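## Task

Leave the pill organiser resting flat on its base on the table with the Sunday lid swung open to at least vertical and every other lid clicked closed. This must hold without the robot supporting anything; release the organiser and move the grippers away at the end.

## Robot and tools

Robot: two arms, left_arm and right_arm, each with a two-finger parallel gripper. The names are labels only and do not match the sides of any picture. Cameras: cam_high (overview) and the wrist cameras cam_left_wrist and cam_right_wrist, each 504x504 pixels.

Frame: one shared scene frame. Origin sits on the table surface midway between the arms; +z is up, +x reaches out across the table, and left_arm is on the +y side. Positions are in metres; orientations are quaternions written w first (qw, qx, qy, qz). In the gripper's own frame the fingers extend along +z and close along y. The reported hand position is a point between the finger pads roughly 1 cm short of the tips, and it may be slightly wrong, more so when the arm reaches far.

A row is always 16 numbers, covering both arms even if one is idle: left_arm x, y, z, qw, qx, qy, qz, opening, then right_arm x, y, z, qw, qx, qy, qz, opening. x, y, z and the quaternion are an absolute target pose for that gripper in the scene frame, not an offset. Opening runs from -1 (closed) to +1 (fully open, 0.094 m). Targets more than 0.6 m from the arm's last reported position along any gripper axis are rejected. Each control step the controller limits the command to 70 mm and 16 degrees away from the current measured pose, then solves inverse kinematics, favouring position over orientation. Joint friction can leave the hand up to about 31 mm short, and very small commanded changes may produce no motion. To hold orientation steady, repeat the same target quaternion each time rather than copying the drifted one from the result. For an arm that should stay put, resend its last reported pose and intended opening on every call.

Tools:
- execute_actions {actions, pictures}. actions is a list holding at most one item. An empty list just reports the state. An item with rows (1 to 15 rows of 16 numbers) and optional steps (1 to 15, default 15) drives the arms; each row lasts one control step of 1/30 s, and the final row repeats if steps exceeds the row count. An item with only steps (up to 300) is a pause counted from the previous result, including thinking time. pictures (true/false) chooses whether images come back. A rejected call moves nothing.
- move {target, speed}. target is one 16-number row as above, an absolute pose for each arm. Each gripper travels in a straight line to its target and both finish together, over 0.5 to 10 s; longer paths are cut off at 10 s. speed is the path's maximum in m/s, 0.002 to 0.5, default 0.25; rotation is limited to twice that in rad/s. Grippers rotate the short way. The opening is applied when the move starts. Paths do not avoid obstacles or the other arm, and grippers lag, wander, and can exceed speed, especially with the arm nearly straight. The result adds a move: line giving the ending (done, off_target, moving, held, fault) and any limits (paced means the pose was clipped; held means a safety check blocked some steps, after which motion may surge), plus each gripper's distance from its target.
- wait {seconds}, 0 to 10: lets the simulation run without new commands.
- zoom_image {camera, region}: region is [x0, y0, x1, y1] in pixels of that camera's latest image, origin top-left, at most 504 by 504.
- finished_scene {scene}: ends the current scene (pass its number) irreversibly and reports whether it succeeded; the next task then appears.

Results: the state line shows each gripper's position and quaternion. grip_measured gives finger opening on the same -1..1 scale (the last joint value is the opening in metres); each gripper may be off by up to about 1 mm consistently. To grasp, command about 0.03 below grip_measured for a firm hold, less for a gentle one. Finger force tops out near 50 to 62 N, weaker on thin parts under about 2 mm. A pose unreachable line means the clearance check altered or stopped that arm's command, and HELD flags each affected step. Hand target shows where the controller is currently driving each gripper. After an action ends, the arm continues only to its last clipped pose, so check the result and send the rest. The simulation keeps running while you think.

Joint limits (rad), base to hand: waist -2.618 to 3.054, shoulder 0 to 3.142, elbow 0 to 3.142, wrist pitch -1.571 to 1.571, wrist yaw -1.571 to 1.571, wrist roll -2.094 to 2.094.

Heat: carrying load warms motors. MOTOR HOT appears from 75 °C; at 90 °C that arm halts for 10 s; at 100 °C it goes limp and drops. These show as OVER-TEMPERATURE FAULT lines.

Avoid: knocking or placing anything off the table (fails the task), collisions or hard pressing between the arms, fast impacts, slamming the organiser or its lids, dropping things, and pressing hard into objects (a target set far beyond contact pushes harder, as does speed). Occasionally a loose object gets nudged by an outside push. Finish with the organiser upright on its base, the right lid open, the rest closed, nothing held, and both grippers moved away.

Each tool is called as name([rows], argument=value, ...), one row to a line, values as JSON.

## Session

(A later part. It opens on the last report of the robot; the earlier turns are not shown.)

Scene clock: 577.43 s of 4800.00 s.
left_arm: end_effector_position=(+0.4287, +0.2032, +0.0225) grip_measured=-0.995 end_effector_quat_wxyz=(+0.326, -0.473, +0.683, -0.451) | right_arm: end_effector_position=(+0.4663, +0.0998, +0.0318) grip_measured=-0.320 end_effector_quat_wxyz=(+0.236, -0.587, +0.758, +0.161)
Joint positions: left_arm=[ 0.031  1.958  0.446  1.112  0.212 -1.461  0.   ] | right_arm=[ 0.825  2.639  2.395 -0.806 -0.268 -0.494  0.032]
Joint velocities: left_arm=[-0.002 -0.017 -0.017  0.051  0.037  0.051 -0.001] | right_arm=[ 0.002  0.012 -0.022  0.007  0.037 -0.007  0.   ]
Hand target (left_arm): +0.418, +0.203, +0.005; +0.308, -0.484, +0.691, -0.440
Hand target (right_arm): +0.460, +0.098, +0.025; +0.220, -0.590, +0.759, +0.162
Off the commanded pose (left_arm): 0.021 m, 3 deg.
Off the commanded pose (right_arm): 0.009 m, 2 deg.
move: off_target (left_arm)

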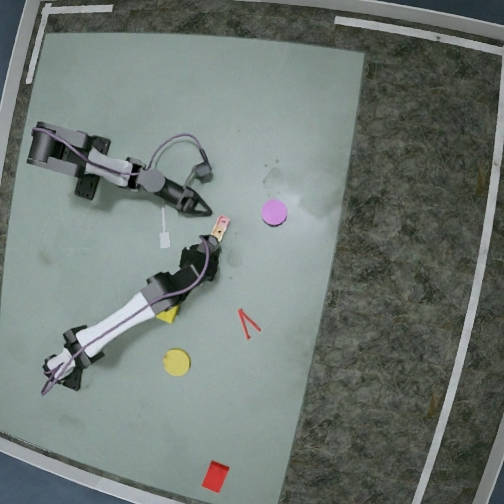

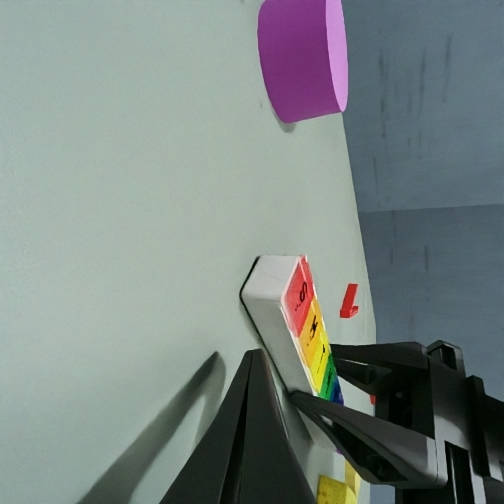

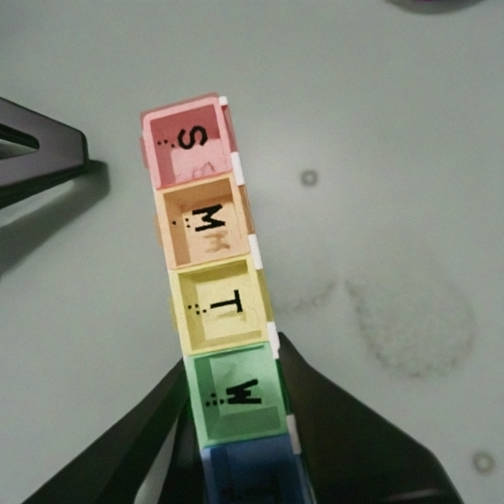

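move(target=[0.416,0.203,-0.006,0.3082,-0.4838,0.6908,-0.4401,-1, 0.460,0.098,0.025,0.22,-0.59,0.759,0.162,-0.45], speed=0.03)

Scene clock: 583.47 s of 4800.00 s.
left_arm: end_effector_position=(+0.4326, +0.2028, +0.0245) grip_measured=-0.995 end_effector_quat_wxyz=(+0.339, -0.466, +0.673, -0.464) | right_arm: end_effector_position=(+0.4663, +0.0998, +0.0318) grip_measured=-0.320 end_effector_quat_wxyz=(+0.236, -0.587, +0.758, +0.161)
Joint positions: left_arm=[ 0.031  2.005  0.446  1.203  0.212 -1.467  0.   ] | right_arm=[ 0.825  2.639  2.395 -0.806 -0.268 -0.494  0.032]
Joint velocities: left_arm=[ 0.007 -0.002 -0.012 -0.022 -0.037 -0.051  0.   ] | right_arm=[ 0.007 -0.007  0.012 -0.022 -0.037  0.037 -0.001]
Hand target (left_arm): +0.415, +0.203, -0.004; +0.308, -0.484, +0.691, -0.440
Hand target (right_arm): +0.460, +0.098, +0.025; +0.220, -0.590, +0.759, +0.162
Off the commanded pose (left_arm): 0.035 m, 5 deg.
Off the commanded pose (right_arm): 0.009 m, 2 deg.
After step 90, 1.77 s passed at rest.
move: off_target (left_arm)

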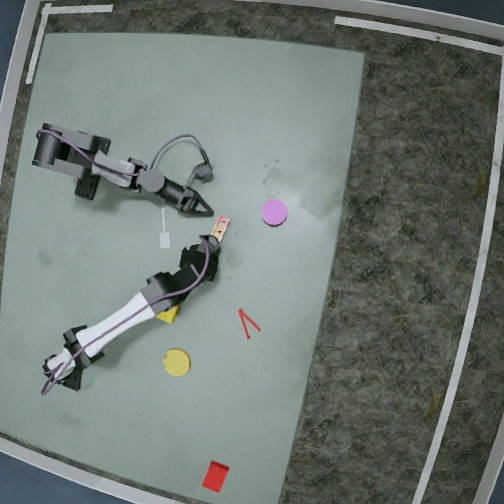

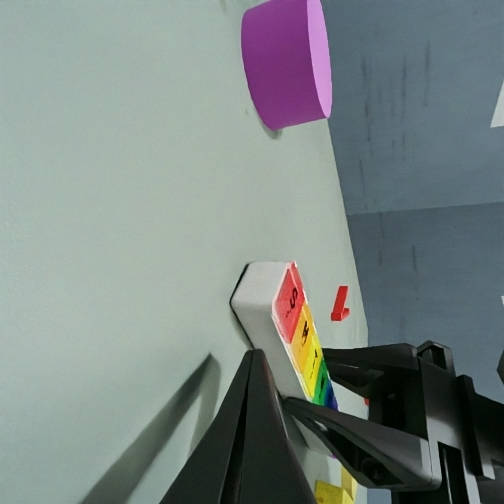

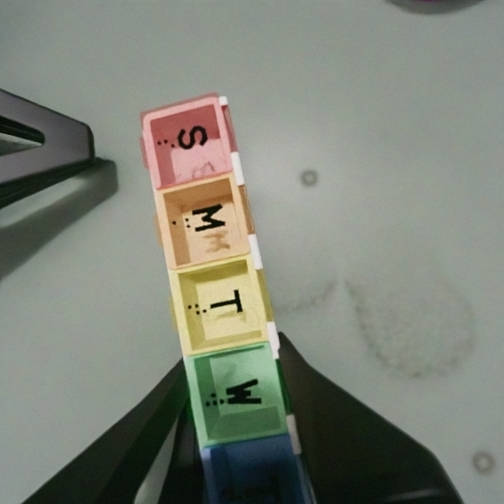

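move(target=[0.42,0.23,0.10,0.25,0.1,-0.80,0.45,0.2, 0.460,0.098,0.025,0.22,-0.59,0.759,0.162,-0.45], speed=0.15)

move(target=[0.468,0.20,0.085,0.1368,0.6063,-0.776,0.1069,0.2, 0.460,0.098,0.025,0.22,-0.59,0.759,0.162,-0.45], speed=0.1)

Scene clock: 613.20 s of 4800.00 s.
left_arm: end_effector_position=(+0.4196, +0.2244, +0.0990) grip_measured=+0.197 end_effector_quat_wxyz=(-0.137, -0.182, +0.848, -0.478) | right_arm: end_effector_position=(+0.4663, +0.0998, +0.0318) grip_measured=-0.320 end_effector_quat_wxyz=(+0.236, -0.587, +0.758, +0.161)
Joint positions: left_arm=[ 0.351  2.346  1.909 -1.573  0.979  0.025  0.056] | right_arm=[ 0.825  2.639  2.395 -0.806 -0.268 -0.494  0.032]
Joint velocities: left_arm=[-0.007 -0.002  0.007  0.022 -0.037 -0.022 -0.   ] | right_arm=[-0.012 -0.007 -0.007  0.037  0.007 -0.022 -0.   ]
Hand target (left_arm): +0.420, +0.229, +0.107; -0.130, -0.181, +0.853, -0.472
Hand target (right_arm): +0.460, +0.098, +0.025; +0.220, -0.590, +0.759, +0.162
Off the commanded pose (left_arm): 0.006 m, 17 deg; orientation clipped at the last step of the last action.
Off the commanded pose (right_arm): 0.009 m, 2 deg.
joint sent to its limit (left arm) — the command would take joint 4 (wrist pitch) past its lower limit, so that joint was sent only as far as its limit.
After step 90, 21.57 s passed at rest.
move: off_target (left_arm); limits=paced

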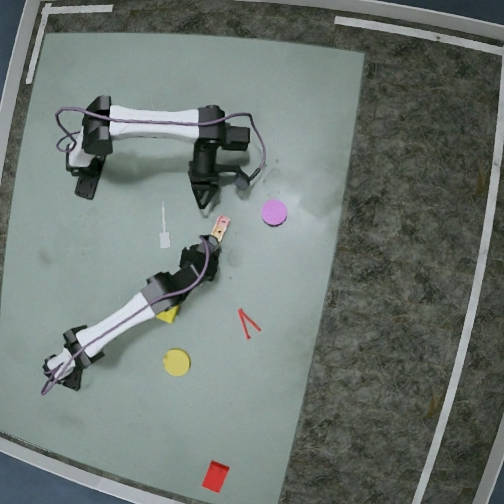

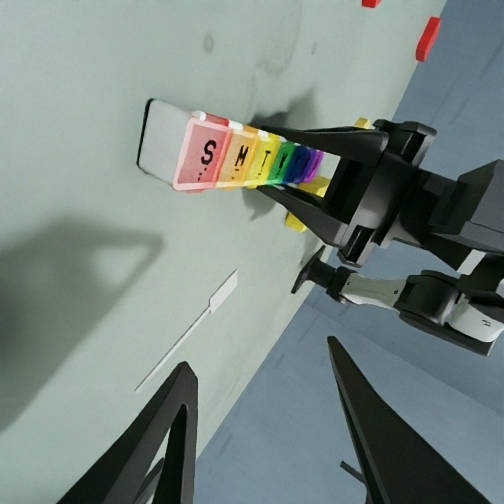

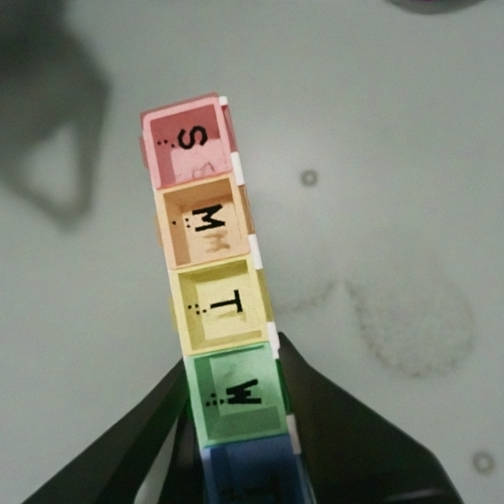

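Scene clock: 619.47 s of 4800.00 s.
left_arm: end_effector_position=(+0.4688, +0.2032, +0.0950) grip_measured=+0.198 end_effector_quat_wxyz=(-0.126, -0.602, +0.779, -0.122) | right_arm: end_effector_position=(+0.4663, +0.0998, +0.0318) grip_measured=-0.320 end_effector_quat_wxyz=(+0.236, -0.587, +0.758, +0.161)
Joint positions: left_arm=[ 0.091  2.389  2.293 -1.51   0.351 -1.359  0.056] | right_arm=[ 0.825  2.639  2.395 -0.806 -0.268 -0.494  0.032]
Joint velocities: left_arm=[-0.012 -0.017  0.002 -0.037 -0.037 -0.051  0.001] | right_arm=[-0.002 -0.012 -0.002  0.037  0.007  0.066 -0.   ]
Hand target (left_arm): +0.466, +0.201, +0.084; -0.138, -0.604, +0.778, -0.104
Hand target (right_arm): +0.460, +0.098, +0.025; +0.220, -0.590, +0.759, +0.162
Off the commanded pose (left_arm): 0.010 m, 2 deg.
Off the commanded pose (right_arm): 0.009 m, 2 deg.
move: done

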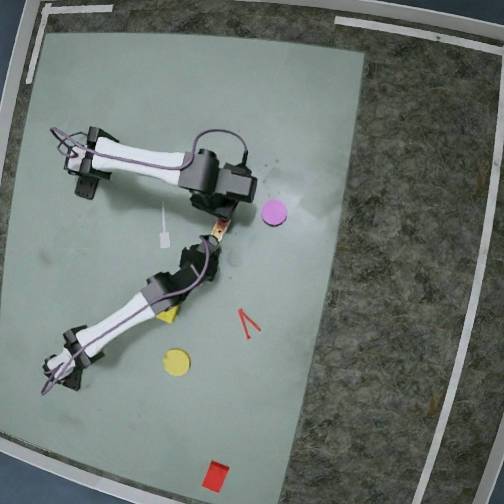

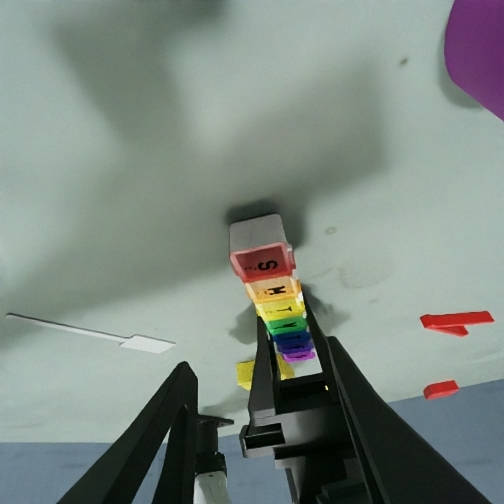

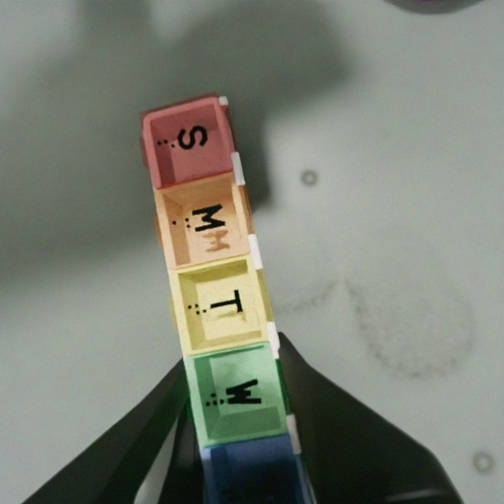

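move(target=[0.466,0.195,0.045,0.0403,0.5774,-0.7833,0.2269,0.2, 0.460,0.098,0.025,0.22,-0.59,0.759,0.162,-0.45], speed=0.05)

Scene clock: 648.20 s of 4800.00 s.
left_arm: end_effector_position=(+0.4695, +0.1964, +0.0430) grip_measured=+0.198 end_effector_quat_wxyz=(-0.038, -0.576, +0.786, -0.222) | right_arm: end_effector_position=(+0.4663, +0.0998, +0.0318) grip_measured=-0.320 end_effector_quat_wxyz=(+0.236, -0.587, +0.758, +0.161)
Joint positions: left_arm=[ 0.091  2.122  1.604 -0.818  0.392 -1.36   0.056] | right_arm=[ 0.825  2.639  2.395 -0.806 -0.268 -0.494  0.032]
Joint velocities: left_arm=[-0.022  0.007 -0.007  0.022 -0.037 -0.037  0.   ] | right_arm=[ 0.012  0.012 -0.002  0.051 -0.037  0.022  0.   ]
Hand target (left_arm): +0.466, +0.195, +0.043; -0.040, -0.576, +0.784, -0.226
Hand target (right_arm): +0.460, +0.098, +0.025; +0.220, -0.590, +0.759, +0.162
Off the commanded pose (left_arm): 0.004 m, 1 deg.
Off the commanded pose (right_arm): 0.009 m, 2 deg.
After step 90, 22.43 s passed at rest.
move: done

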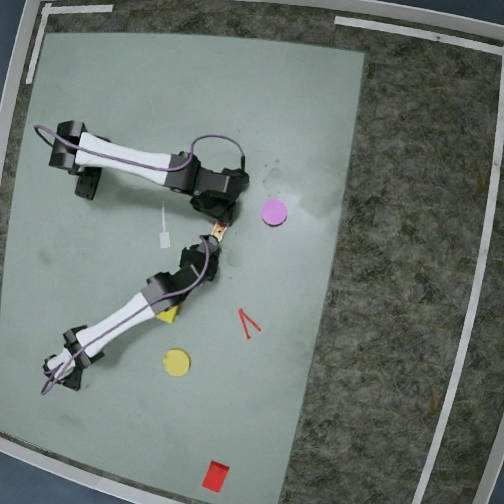

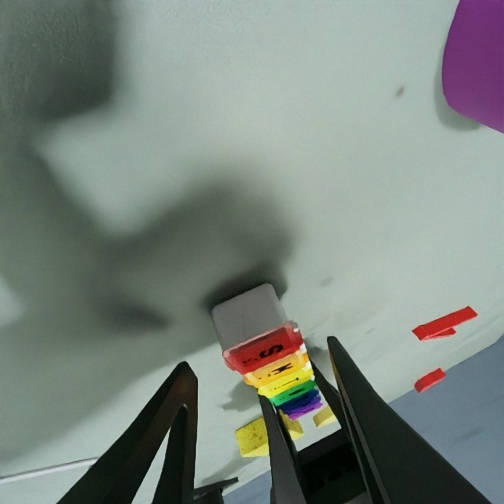

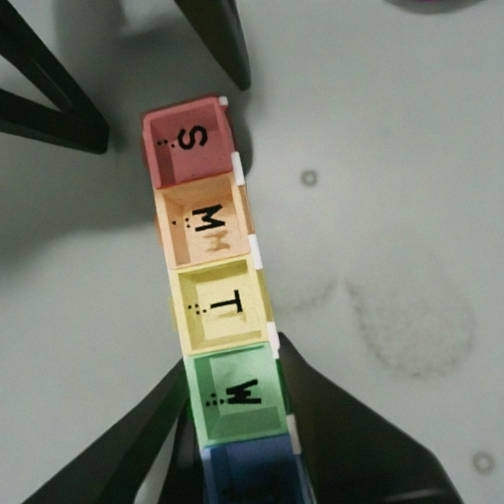

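move(target=[0.472,0.193,0.022,0.0403,0.5774,-0.7833,0.2269,0.2, 0.460,0.098,0.025,0.22,-0.59,0.759,0.162,-0.45], speed=0.03)

Scene clock: 653.93 s of 4800.00 s.
left_arm: end_effector_position=(+0.4786, +0.1959, +0.0419) grip_measured=+0.198 end_effector_quat_wxyz=(-0.021, -0.572, +0.785, -0.236) | right_arm: end_effector_position=(+0.4663, +0.0998, +0.0318) grip_measured=-0.320 end_effector_quat_wxyz=(+0.236, -0.587, +0.758, +0.161)
Joint positions: left_arm=[ 0.091  2.122  1.588 -0.757  0.393 -1.365  0.056] | right_arm=[ 0.825  2.639  2.395 -0.806 -0.268 -0.494  0.032]
Joint velocities: left_arm=[ 0.017  0.027 -0.017  0.037  0.022  0.095 -0.   ] | right_arm=[ 0.002 -0.007  0.002 -0.11  -0.066 -0.051 -0.001]
Hand target (left_arm): +0.471, +0.193, +0.023; -0.040, -0.577, +0.783, -0.227
Hand target (right_arm): +0.460, +0.098, +0.025; +0.220, -0.590, +0.759, +0.162
Off the commanded pose (left_arm): 0.021 m, 3 deg.
Off the commanded pose (right_arm): 0.009 m, 2 deg.
After step 90, 1.77 s passed at rest.
move: off_target (left_arm)

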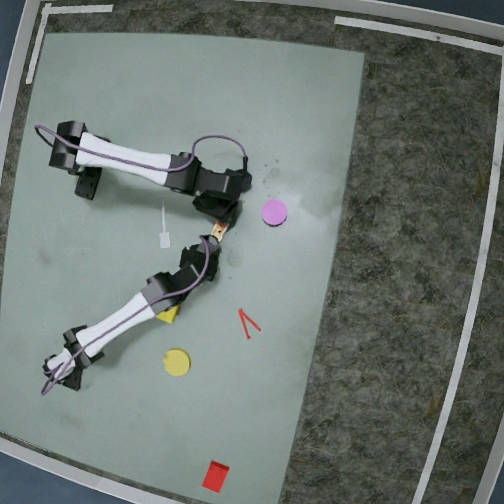

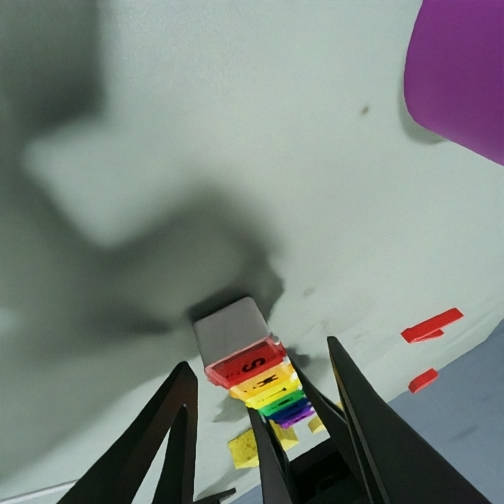

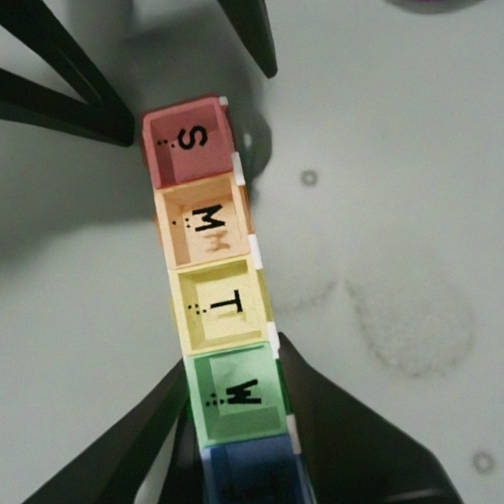

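move(target=[0.460,0.195,0.010,0.0403,0.5774,-0.7833,0.2269,0.2, 0.460,0.098,0.025,0.22,-0.59,0.759,0.162,-0.45], speed=0.03)

Scene clock: 670.00 s of 4800.00 s.
left_arm: end_effector_position=(+0.4705, +0.1944, +0.0253) grip_measured=+0.198 end_effector_quat_wxyz=(-0.027, -0.572, +0.785, -0.239) | right_arm: end_effector_position=(+0.4663, +0.0998, +0.0318) grip_measured=-0.320 end_effector_quat_wxyz=(+0.236, -0.587, +0.758, +0.161)
Joint positions: left_arm=[ 0.091  2.118  1.511 -0.688  0.405 -1.366  0.056] | right_arm=[ 0.825  2.639  2.395 -0.806 -0.268 -0.494  0.032]
Joint velocities: left_arm=[-0.002  0.007 -0.007 -0.007 -0.066 -0.007  0.   ] | right_arm=[-0.002  0.007  0.002  0.022 -0.022  0.051  0.   ]
Hand target (left_arm): +0.460, +0.195, +0.011; -0.041, -0.578, +0.783, -0.227
Hand target (right_arm): +0.460, +0.098, +0.025; +0.220, -0.590, +0.759, +0.162
Off the commanded pose (left_arm): 0.019 m, 2 deg.
Off the commanded pose (right_arm): 0.009 m, 2 deg.
After step 90, 11.60 s passed at rest.
move: off_target (left_arm)

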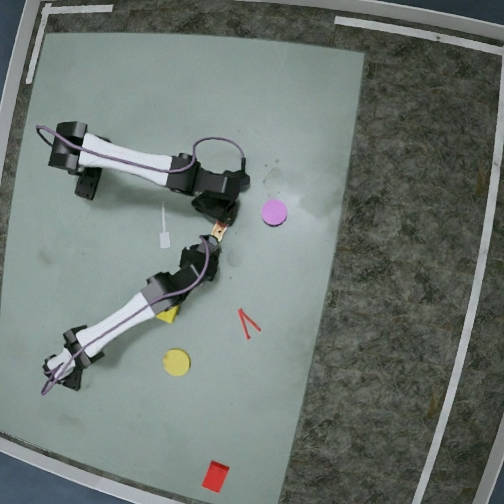

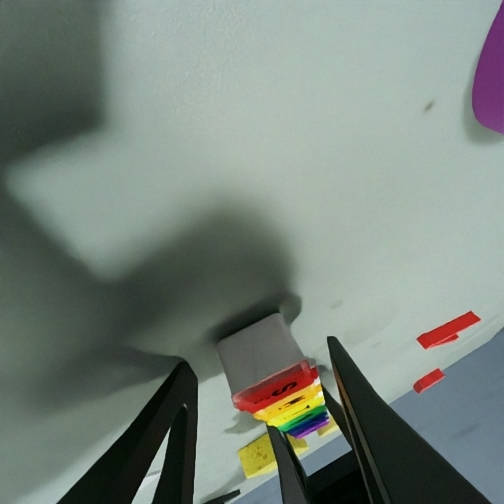

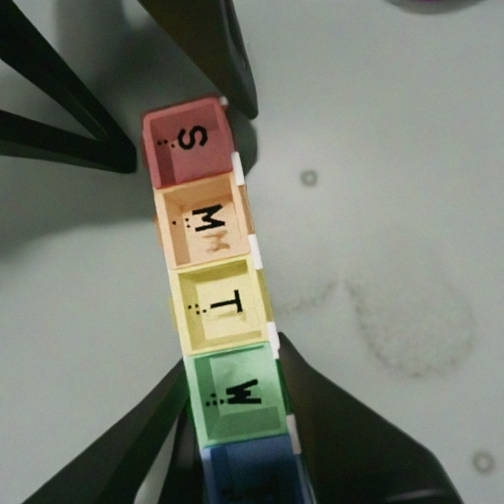

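move(target=[0.464,0.180,0.014,0.0403,0.5774,-0.7833,0.2269,0.2, 0.460,0.098,0.025,0.22,-0.59,0.759,0.162,-0.45], speed=0.02)

Scene clock: 683.90 s of 4800.00 s.
left_arm: end_effector_position=(+0.4692, +0.1835, +0.0258) grip_measured=+0.198 end_effector_quat_wxyz=(-0.032, -0.574, +0.782, -0.240) | right_arm: end_effector_position=(+0.4663, +0.0998, +0.0318) grip_measured=-0.320 end_effector_quat_wxyz=(+0.236, -0.587, +0.758, +0.161)
Joint positions: left_arm=[ 0.067  2.118  1.511 -0.683  0.405 -1.398  0.056] | right_arm=[ 0.825  2.639  2.395 -0.806 -0.268 -0.494  0.032]
Joint velocities: left_arm=[ 0.012 -0.007 -0.002 -0.007 -0.022 -0.095 -0.002] | right_arm=[-0.012  0.007 -0.007 -0.007 -0.007 -0.007  0.001]
Hand target (left_arm): +0.464, +0.180, +0.014; -0.040, -0.577, +0.783, -0.227
Hand target (right_arm): +0.460, +0.098, +0.025; +0.220, -0.590, +0.759, +0.162
Off the commanded pose (left_arm): 0.013 m, 2 deg.
Off the commanded pose (right_arm): 0.009 m, 2 deg.
After step 90, 9.70 s passed at rest.
move: off_target (left_arm)

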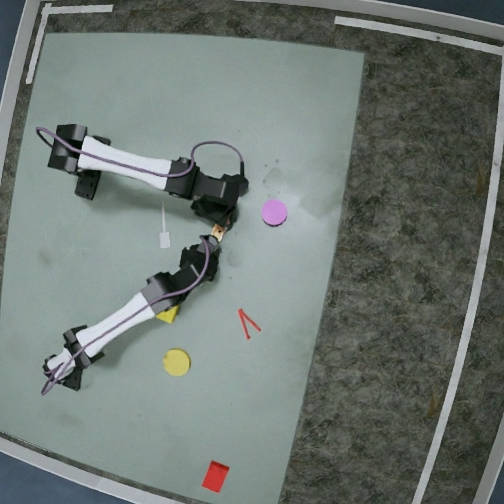

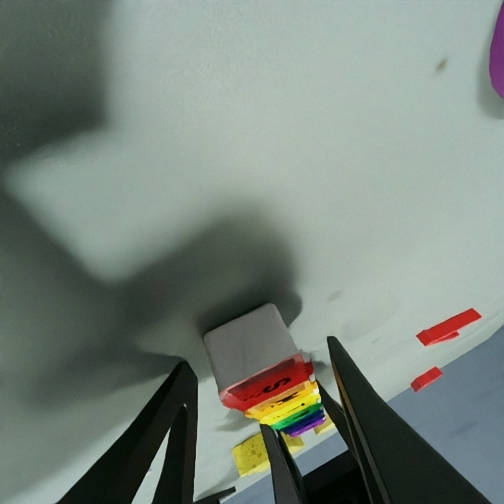

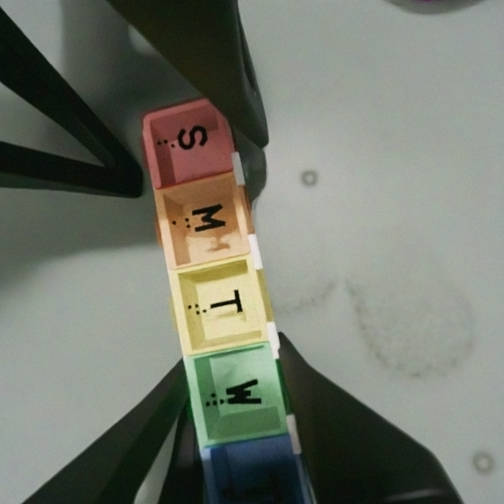

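move(target=[0.467,0.184,0.022,0.035,0.575,-0.783,0.235,-0.3, 0.460,0.098,0.025,0.22,-0.59,0.759,0.162,-0.45], speed=0.02)

Scene clock: 691.53 s of 4800.00 s.
left_arm: end_effector_position=(+0.4704, +0.1835, +0.0261) grip_measured=-0.278 end_effector_quat_wxyz=(-0.030, -0.574, +0.782, -0.241) | right_arm: end_effector_position=(+0.4657, +0.1001, +0.0319) grip_measured=-0.320 end_effector_quat_wxyz=(+0.236, -0.588, +0.757, +0.162)
Joint positions: left_arm=[ 0.067  2.118  1.511 -0.678  0.404 -1.399  0.034] | right_arm=[ 0.825  2.639  2.395 -0.807 -0.272 -0.497  0.032]
Joint velocities: left_arm=[-0.002  0.002 -0.012  0.022  0.081 -0.037 -0.001] | right_arm=[-0.002 -0.012  0.007 -0.037 -0.007  0.007  0.001]
Hand target (left_arm): +0.467, +0.184, +0.022; -0.035, -0.575, +0.783, -0.235
Hand target (right_arm): +0.460, +0.098, +0.025; +0.220, -0.590, +0.759, +0.162
Off the commanded pose (left_arm): 0.005 m, 1 deg.
Off the commanded pose (right_arm): 0.009 m, 2 deg.
After step 90, 3.57 s passed at rest.
move: done

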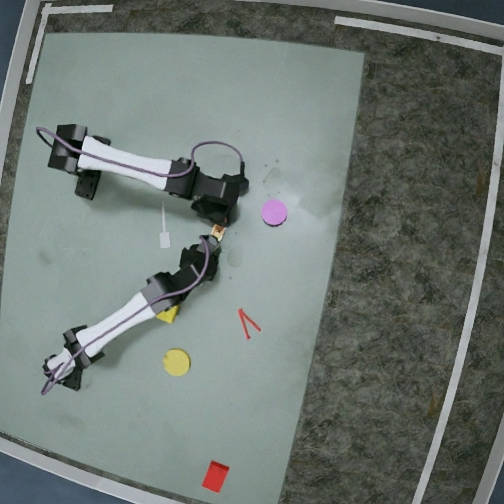

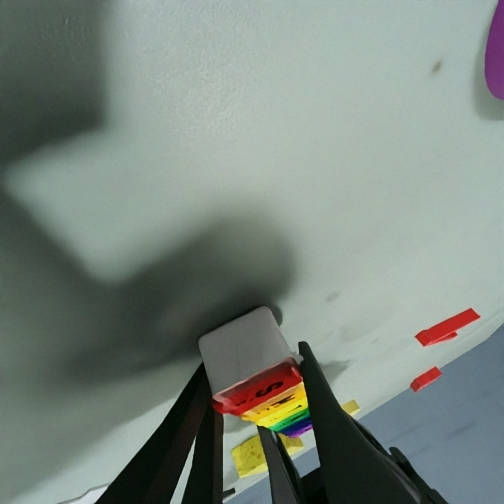

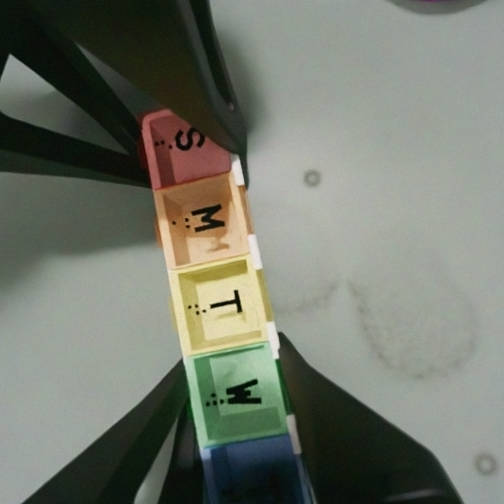

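move(target=[0.469,0.184,0.024,0.032,0.575,-0.783,0.238,-0.5, 0.460,0.098,0.025,0.22,-0.59,0.759,0.162,-0.45], speed=0.02)

Scene clock: 696.73 s of 4800.00 s.
left_arm: end_effector_position=(+0.4704, +0.1835, +0.0261) grip_measured=-0.278 end_effector_quat_wxyz=(-0.030, -0.574, +0.782, -0.241) | right_arm: end_effector_position=(+0.4657, +0.1001, +0.0319) grip_measured=-0.320 end_effector_quat_wxyz=(+0.236, -0.588, +0.757, +0.162)
Joint positions: left_arm=[ 0.067  2.118  1.511 -0.678  0.404 -1.399  0.034] | right_arm=[ 0.825  2.639  2.395 -0.807 -0.272 -0.497  0.032]
Joint velocities: left_arm=[-0.002 -0.017 -0.007 -0.051 -0.022  0.007 -0.   ] | right_arm=[-0.007 -0.002 -0.002 -0.007  0.007 -0.037 -0.   ]
Hand target (left_arm): +0.469, +0.184, +0.024; -0.032, -0.575, +0.782, -0.238
Hand target (right_arm): +0.460, +0.098, +0.025; +0.220, -0.590, +0.759, +0.162
Off the commanded pose (left_arm): 0.003 m, 0 deg.
Off the commanded pose (right_arm): 0.009 m, 2 deg.
After step 90, 1.17 s passed at rest.
move: done

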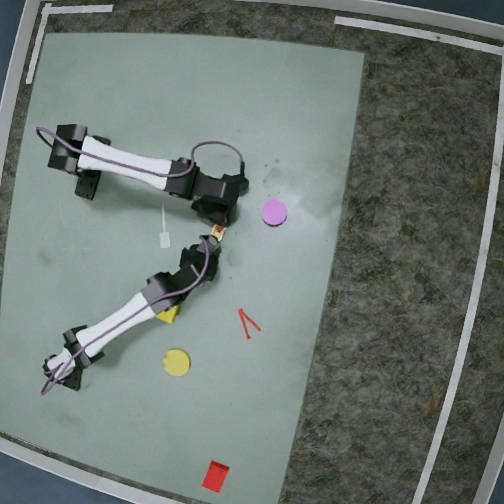

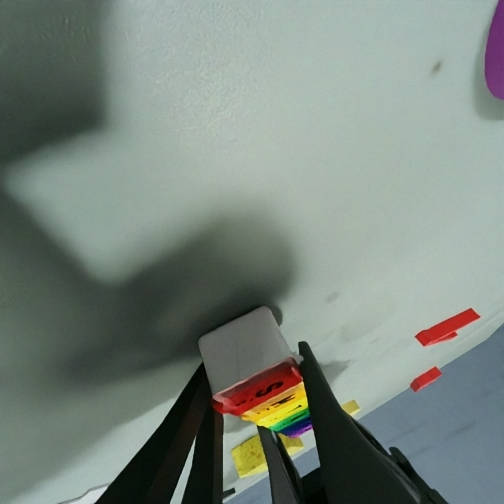

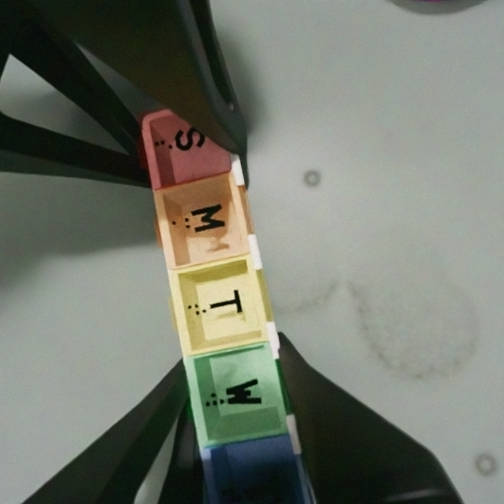

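move(target=[0.472,0.183,0.033,0.1392,0.6077,-0.7757,0.1047,-0.5, 0.460,0.098,0.02,0.22,-0.59,0.759,0.162,-0.45], speed=0.02)

Scene clock: 724.27 s of 4800.00 s.
left_arm: end_effector_position=(+0.4732, +0.1865, +0.0393) grip_measured=-0.317 end_effector_quat_wxyz=(-0.131, -0.602, +0.780, -0.113) | right_arm: end_effector_position=(+0.4664, +0.1038, +0.0344) grip_measured=-0.320 end_effector_quat_wxyz=(+0.241, -0.583, +0.757, +0.171)
Joint positions: left_arm=[ 0.053  2.427  2.14  -1.325  0.344 -1.395  0.032] | right_arm=[ 0.825  2.639  2.395 -0.791 -0.285 -0.482  0.032]
Joint velocities: left_arm=[ 0.007  0.007  0.012  0.066 -0.022 -0.022 -0.   ] | right_arm=[ 0.012 -0.017 -0.002 -0.037  0.022 -0.007  0.   ]
Hand target (left_arm): +0.472, +0.183, +0.035; -0.139, -0.609, +0.774, -0.106
Hand target (right_arm): +0.460, +0.098, +0.020; +0.220, -0.590, +0.759, +0.162
Off the commanded pose (left_arm): 0.007 m, 2 deg.
Off the commanded pose (right_arm): 0.017 m, 3 deg.
After step 90, 15.40 s passed at rest.
move: off_target (right_arm)

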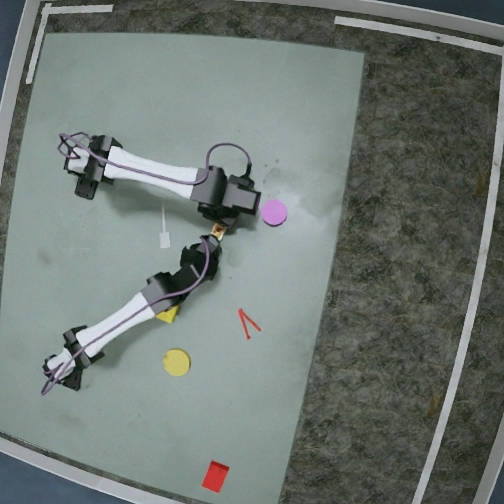

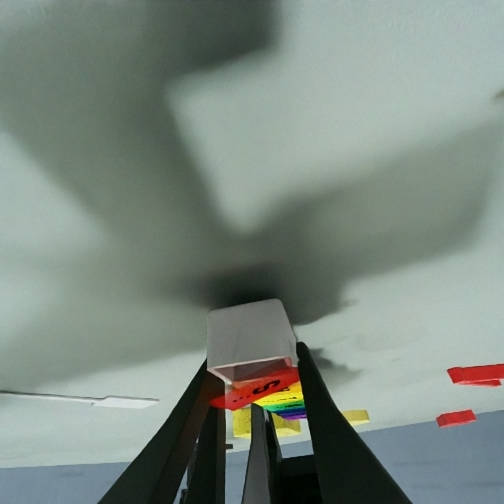

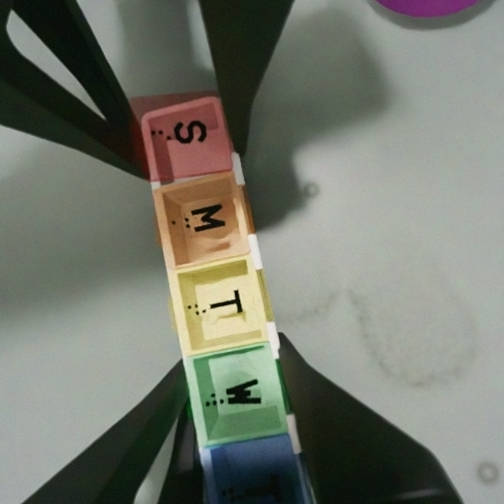

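move(target=[0.473,0.186,0.036,0.131,0.602,-0.780,0.113,0.3, 0.462,0.099,0.022,0.22,-0.59,0.759,0.162,-0.45], speed=0.03)

move(target=[0.470,0.20,0.11,0.131,0.602,-0.780,0.113,0.3, 0.462,0.099,0.022,0.22,-0.59,0.759,0.162,-0.45], speed=0.08)

Scene clock: 733.40 s of 4800.00 s.
left_arm: end_effector_position=(+0.4730, +0.1866, +0.0392) grip_measured=+0.298 end_effector_quat_wxyz=(-0.131, -0.602, +0.780, -0.113) | right_arm: end_effector_position=(+0.4649, +0.1025, +0.0318) grip_measured=-0.320 end_effector_quat_wxyz=(+0.235, -0.584, +0.758, +0.170)
Joint positions: left_arm=[ 0.053  2.427  2.141 -1.326  0.344 -1.394  0.061] | right_arm=[ 0.825  2.646  2.405 -0.808 -0.286 -0.485  0.032]
Joint velocities: left_arm=[-0.022  0.007 -0.007  0.007 -0.007  0.007 -0.001] | right_arm=[-0.022  0.002  0.007 -0.007 -0.037 -0.037 -0.   ]
Hand target (left_arm): +0.473, +0.186, +0.036; -0.131, -0.602, +0.780, -0.113
Hand target (right_arm): +0.462, +0.099, +0.022; +0.221, -0.590, +0.759, +0.162
Off the commanded pose (left_arm): 0.003 m, 0 deg.
Off the commanded pose (right_arm): 0.011 m, 2 deg.
After step 90, 5.10 s passed at rest.
move: off_target (right_arm)

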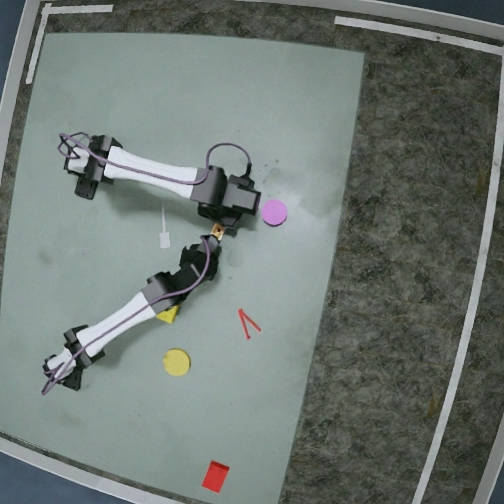

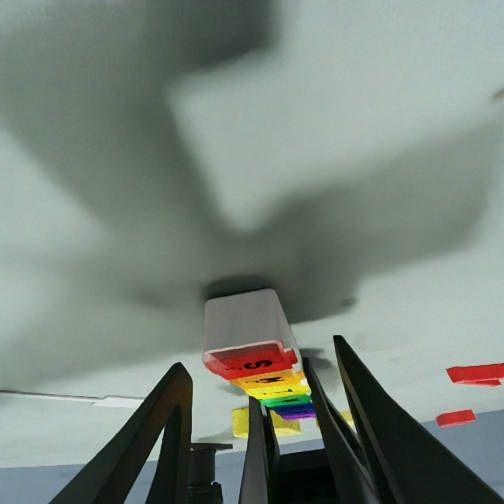

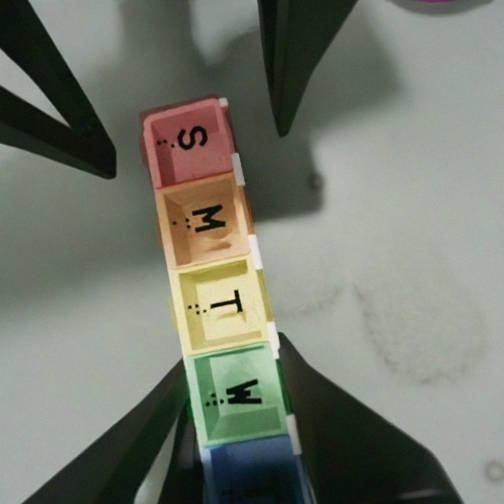

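Scene clock: 734.77 s of 4800.00 s.
left_arm: end_effector_position=(+0.4712, +0.1953, +0.1036) grip_measured=+0.298 end_effector_quat_wxyz=(-0.125, -0.602, +0.780, -0.118) | right_arm: end_effector_position=(+0.4649, +0.1025, +0.0318) grip_measured=-0.320 end_effector_quat_wxyz=(+0.235, -0.585, +0.758, +0.170)
Joint positions: left_arm=[ 0.072  2.421  2.387 -1.568  0.344 -1.378  0.061] | right_arm=[ 0.825  2.646  2.405 -0.808 -0.286 -0.486  0.032]
Joint velocities: left_arm=[ 0.002 -0.017 -0.012 -0.007 -0.022 -0.051 -0.001] | right_arm=[-0.017  0.007 -0.012  0.051 -0.051 -0.037  0.   ]
Hand target (left_arm): +0.470, +0.200, +0.110; -0.124, -0.603, +0.779, -0.120
Hand target (right_arm): +0.462, +0.099, +0.022; +0.221, -0.590, +0.759, +0.162
Off the commanded pose (left_arm): 0.008 m, 1 deg.
Off the commanded pose (right_arm): 0.011 m, 2 deg.
joint sent to its limit (left arm) — the command would take joint 4 (wrist pitch) past its lower limit, so that joint was sent only as far as its limit.
move: off_target (right_arm)

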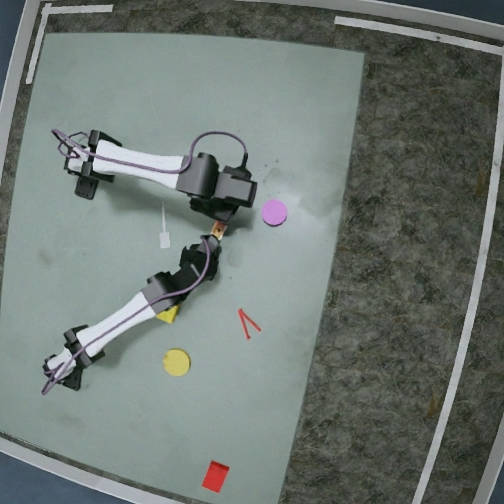

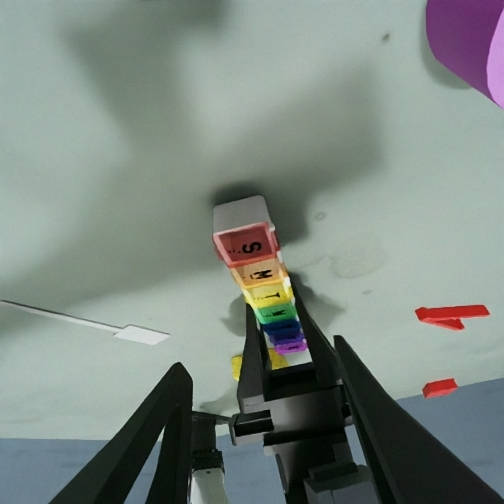

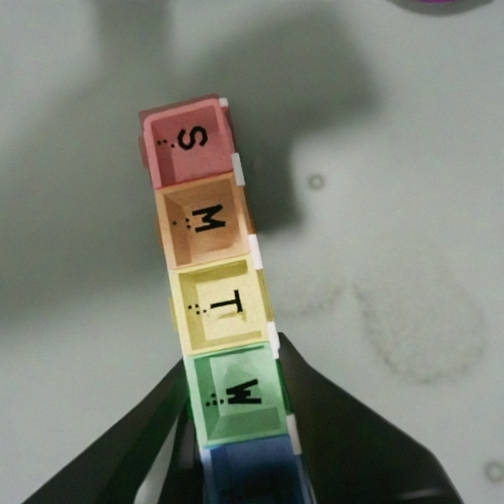

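execute_actions(actions=[])

zoom_image(camera="cam_right_wrist", region=[100, 100, 400, 400])

Scene clock: 756.13 s of 4800.00 s.
left_arm: end_effector_position=(+0.4708, +0.1953, +0.1036) grip_measured=+0.298 end_effector_quat_wxyz=(-0.125, -0.602, +0.780, -0.118) | right_arm: end_effector_position=(+0.4649, +0.1025, +0.0318) grip_measured=-0.320 end_effector_quat_wxyz=(+0.235, -0.585, +0.758, +0.170)
Joint positions: left_arm=[ 0.072  2.421  2.387 -1.569  0.344 -1.378  0.061] | right_arm=[ 0.825  2.646  2.405 -0.808 -0.286 -0.486  0.032]
Joint velocities: left_arm=[-0.012 -0.022  0.012 -0.066 -0.007 -0.051 -0.001] | right_arm=[ 0.007 -0.012  0.012  0.007 -0.022 -0.095  0.001]
Hand target (left_arm): +0.470, +0.200, +0.110; -0.124, -0.603, +0.779, -0.120
Hand target (right_arm): +0.462, +0.099, +0.022; +0.221, -0.590, +0.759, +0.162
Off the commanded pose (left_arm): 0.008 m, 1 deg.
Off the commanded pose (right_arm): 0.011 m, 2 deg.
Steps of this call (steps 1 to 90: nothing new was sent; then 18.37 s passed at rest). Readings (end_effector_position):
1: left_arm (+0.4711, +0.1953, +0.1036) | right_arm (+0.4649, +0.1025, +0.0318)
2: left_arm (+0.4710, +0.1953, +0.1036) | right_arm (+0.4649, +0.1025, +0.0318)
4: left_arm (+0.4709, +0.1953, +0.1036) | right_arm (+0.4649, +0.1025, +0.0318)
8: left_arm (+0.4708, +0.1953, +0.1036) | right_arm (+0.4649, +0.1025, +0.0318)
90: the state above

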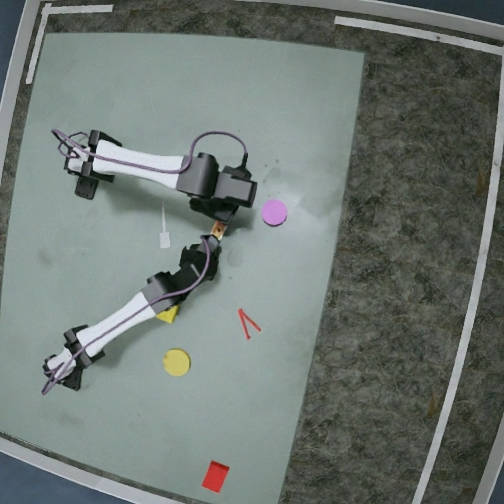

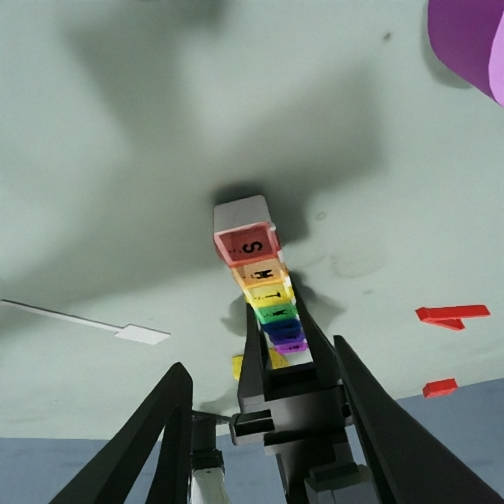

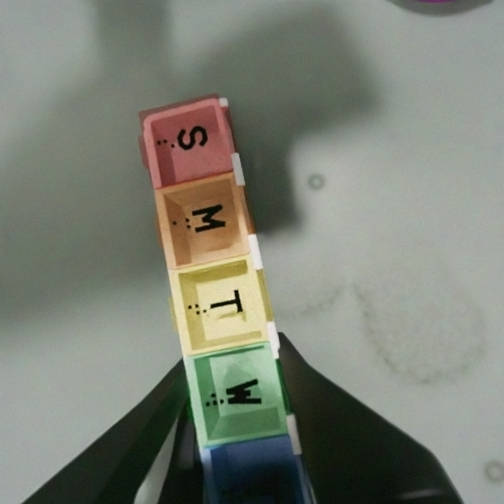

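Region (100, 100, 400, 400) of cam_right_wrist's 504x504 image, scaled by 1.680, with more detail than that image has.

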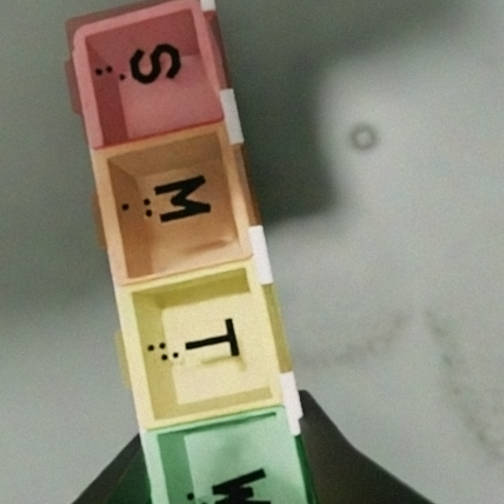

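move(target=[0.40,0.225,0.09,0.495,0.262,0.815,-0.147,-1,0.462,0.099,0.022,0.22,-0.59,0.759,0.162,-0.45], speed=0.15)

move(target=[0.415,0.212,0.012,0.495,0.262,0.815,-0.147,-1,0.462,0.099,0.022,0.22,-0.59,0.759,0.162,-0.45], speed=0.08)

Scene clock: 772.10 s of 4800.00 s.
left_arm: end_effector_position=(+0.4068, +0.2215, +0.0951) grip_measured=-0.995 end_effector_quat_wxyz=(+0.503, +0.268, +0.809, -0.142) | right_arm: end_effector_position=(+0.4649, +0.1024, +0.0317) grip_measured=-0.320 end_effector_quat_wxyz=(+0.235, -0.585, +0.758, +0.170)
Joint positions: left_arm=[0.227 1.529 0.582 0.366 0.597 0.397 0.   ] | right_arm=[ 0.825  2.646  2.405 -0.808 -0.286 -0.486  0.032]
Joint velocities: left_arm=[ 0.002 -0.002 -0.012  0.022 -0.051 -0.066 -0.001] | right_arm=[-0.002 -0.007 -0.007  0.037 -0.022  0.037 -0.   ]
Hand target (left_arm): +0.400, +0.224, +0.085; +0.495, +0.266, +0.814, -0.146
Hand target (right_arm): +0.462, +0.099, +0.022; +0.221, -0.590, +0.759, +0.162
Off the commanded pose (left_arm): 0.009 m, 1 deg.
Off the commanded pose (right_arm): 0.011 m, 2 deg.
After step 90, 4.93 s passed at rest.
move: off_target (right_arm)

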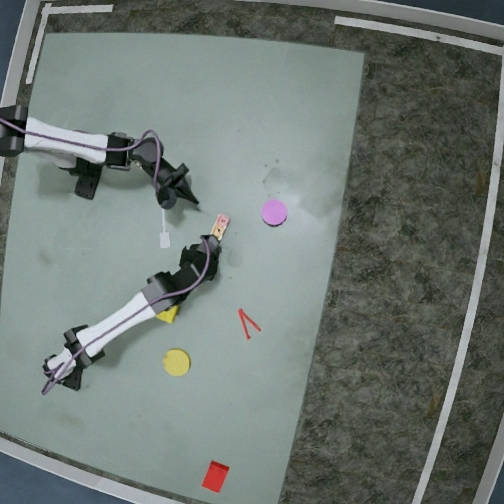

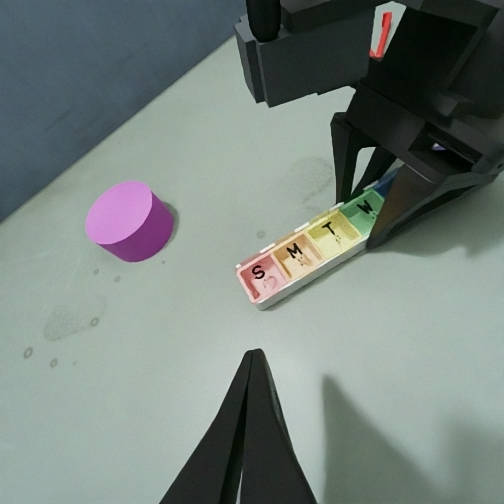

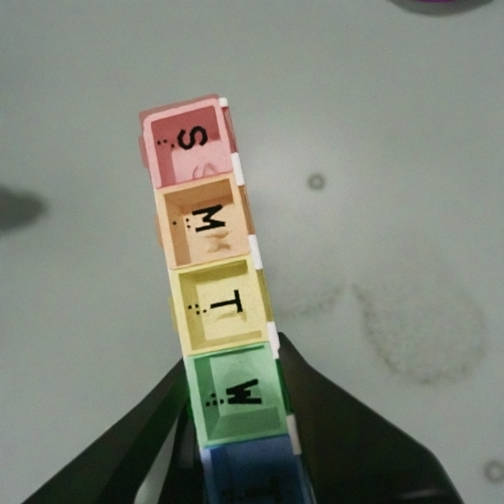

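Scene clock: 773.77 s of 4800.00 s.
left_arm: end_effector_position=(+0.4242, +0.2154, +0.0292) grip_measured=-0.995 end_effector_quat_wxyz=(+0.513, +0.267, +0.804, -0.141) | right_arm: end_effector_position=(+0.4649, +0.1024, +0.0317) grip_measured=-0.320 end_effector_quat_wxyz=(+0.235, -0.585, +0.758, +0.170)
Joint positions: left_arm=[0.201 1.869 0.54  0.785 0.576 0.371 0.   ] | right_arm=[ 0.825  2.646  2.405 -0.808 -0.286 -0.486  0.032]
Joint velocities: left_arm=[ 0.002 -0.007 -0.007  0.081 -0.007 -0.081 -0.   ] | right_arm=[ 0.002  0.002 -0.017  0.022  0.037 -0.007 -0.001]
Hand target (left_arm): +0.415, +0.212, +0.013; +0.495, +0.262, +0.815, -0.147
Hand target (right_arm): +0.462, +0.099, +0.022; +0.221, -0.590, +0.759, +0.162
Off the commanded pose (left_arm): 0.020 m, 3 deg.
Off the commanded pose (right_arm): 0.011 m, 2 deg.
move: off_target (left_arm, right_arm)

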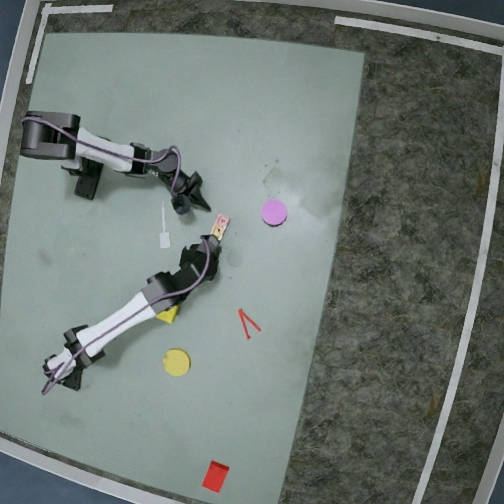

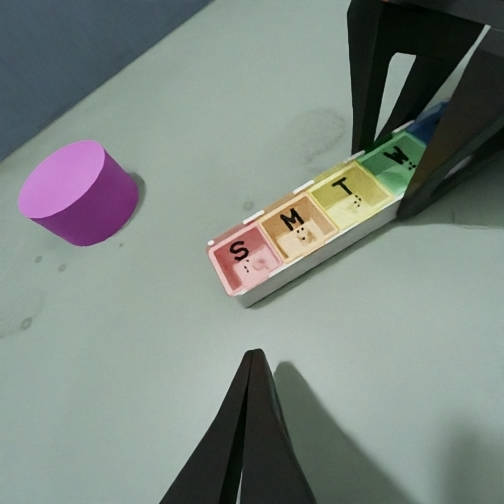

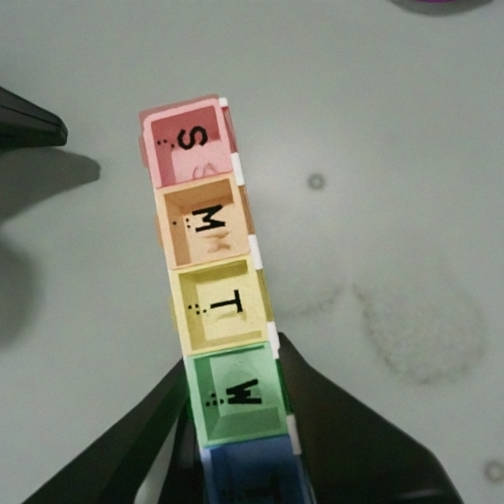

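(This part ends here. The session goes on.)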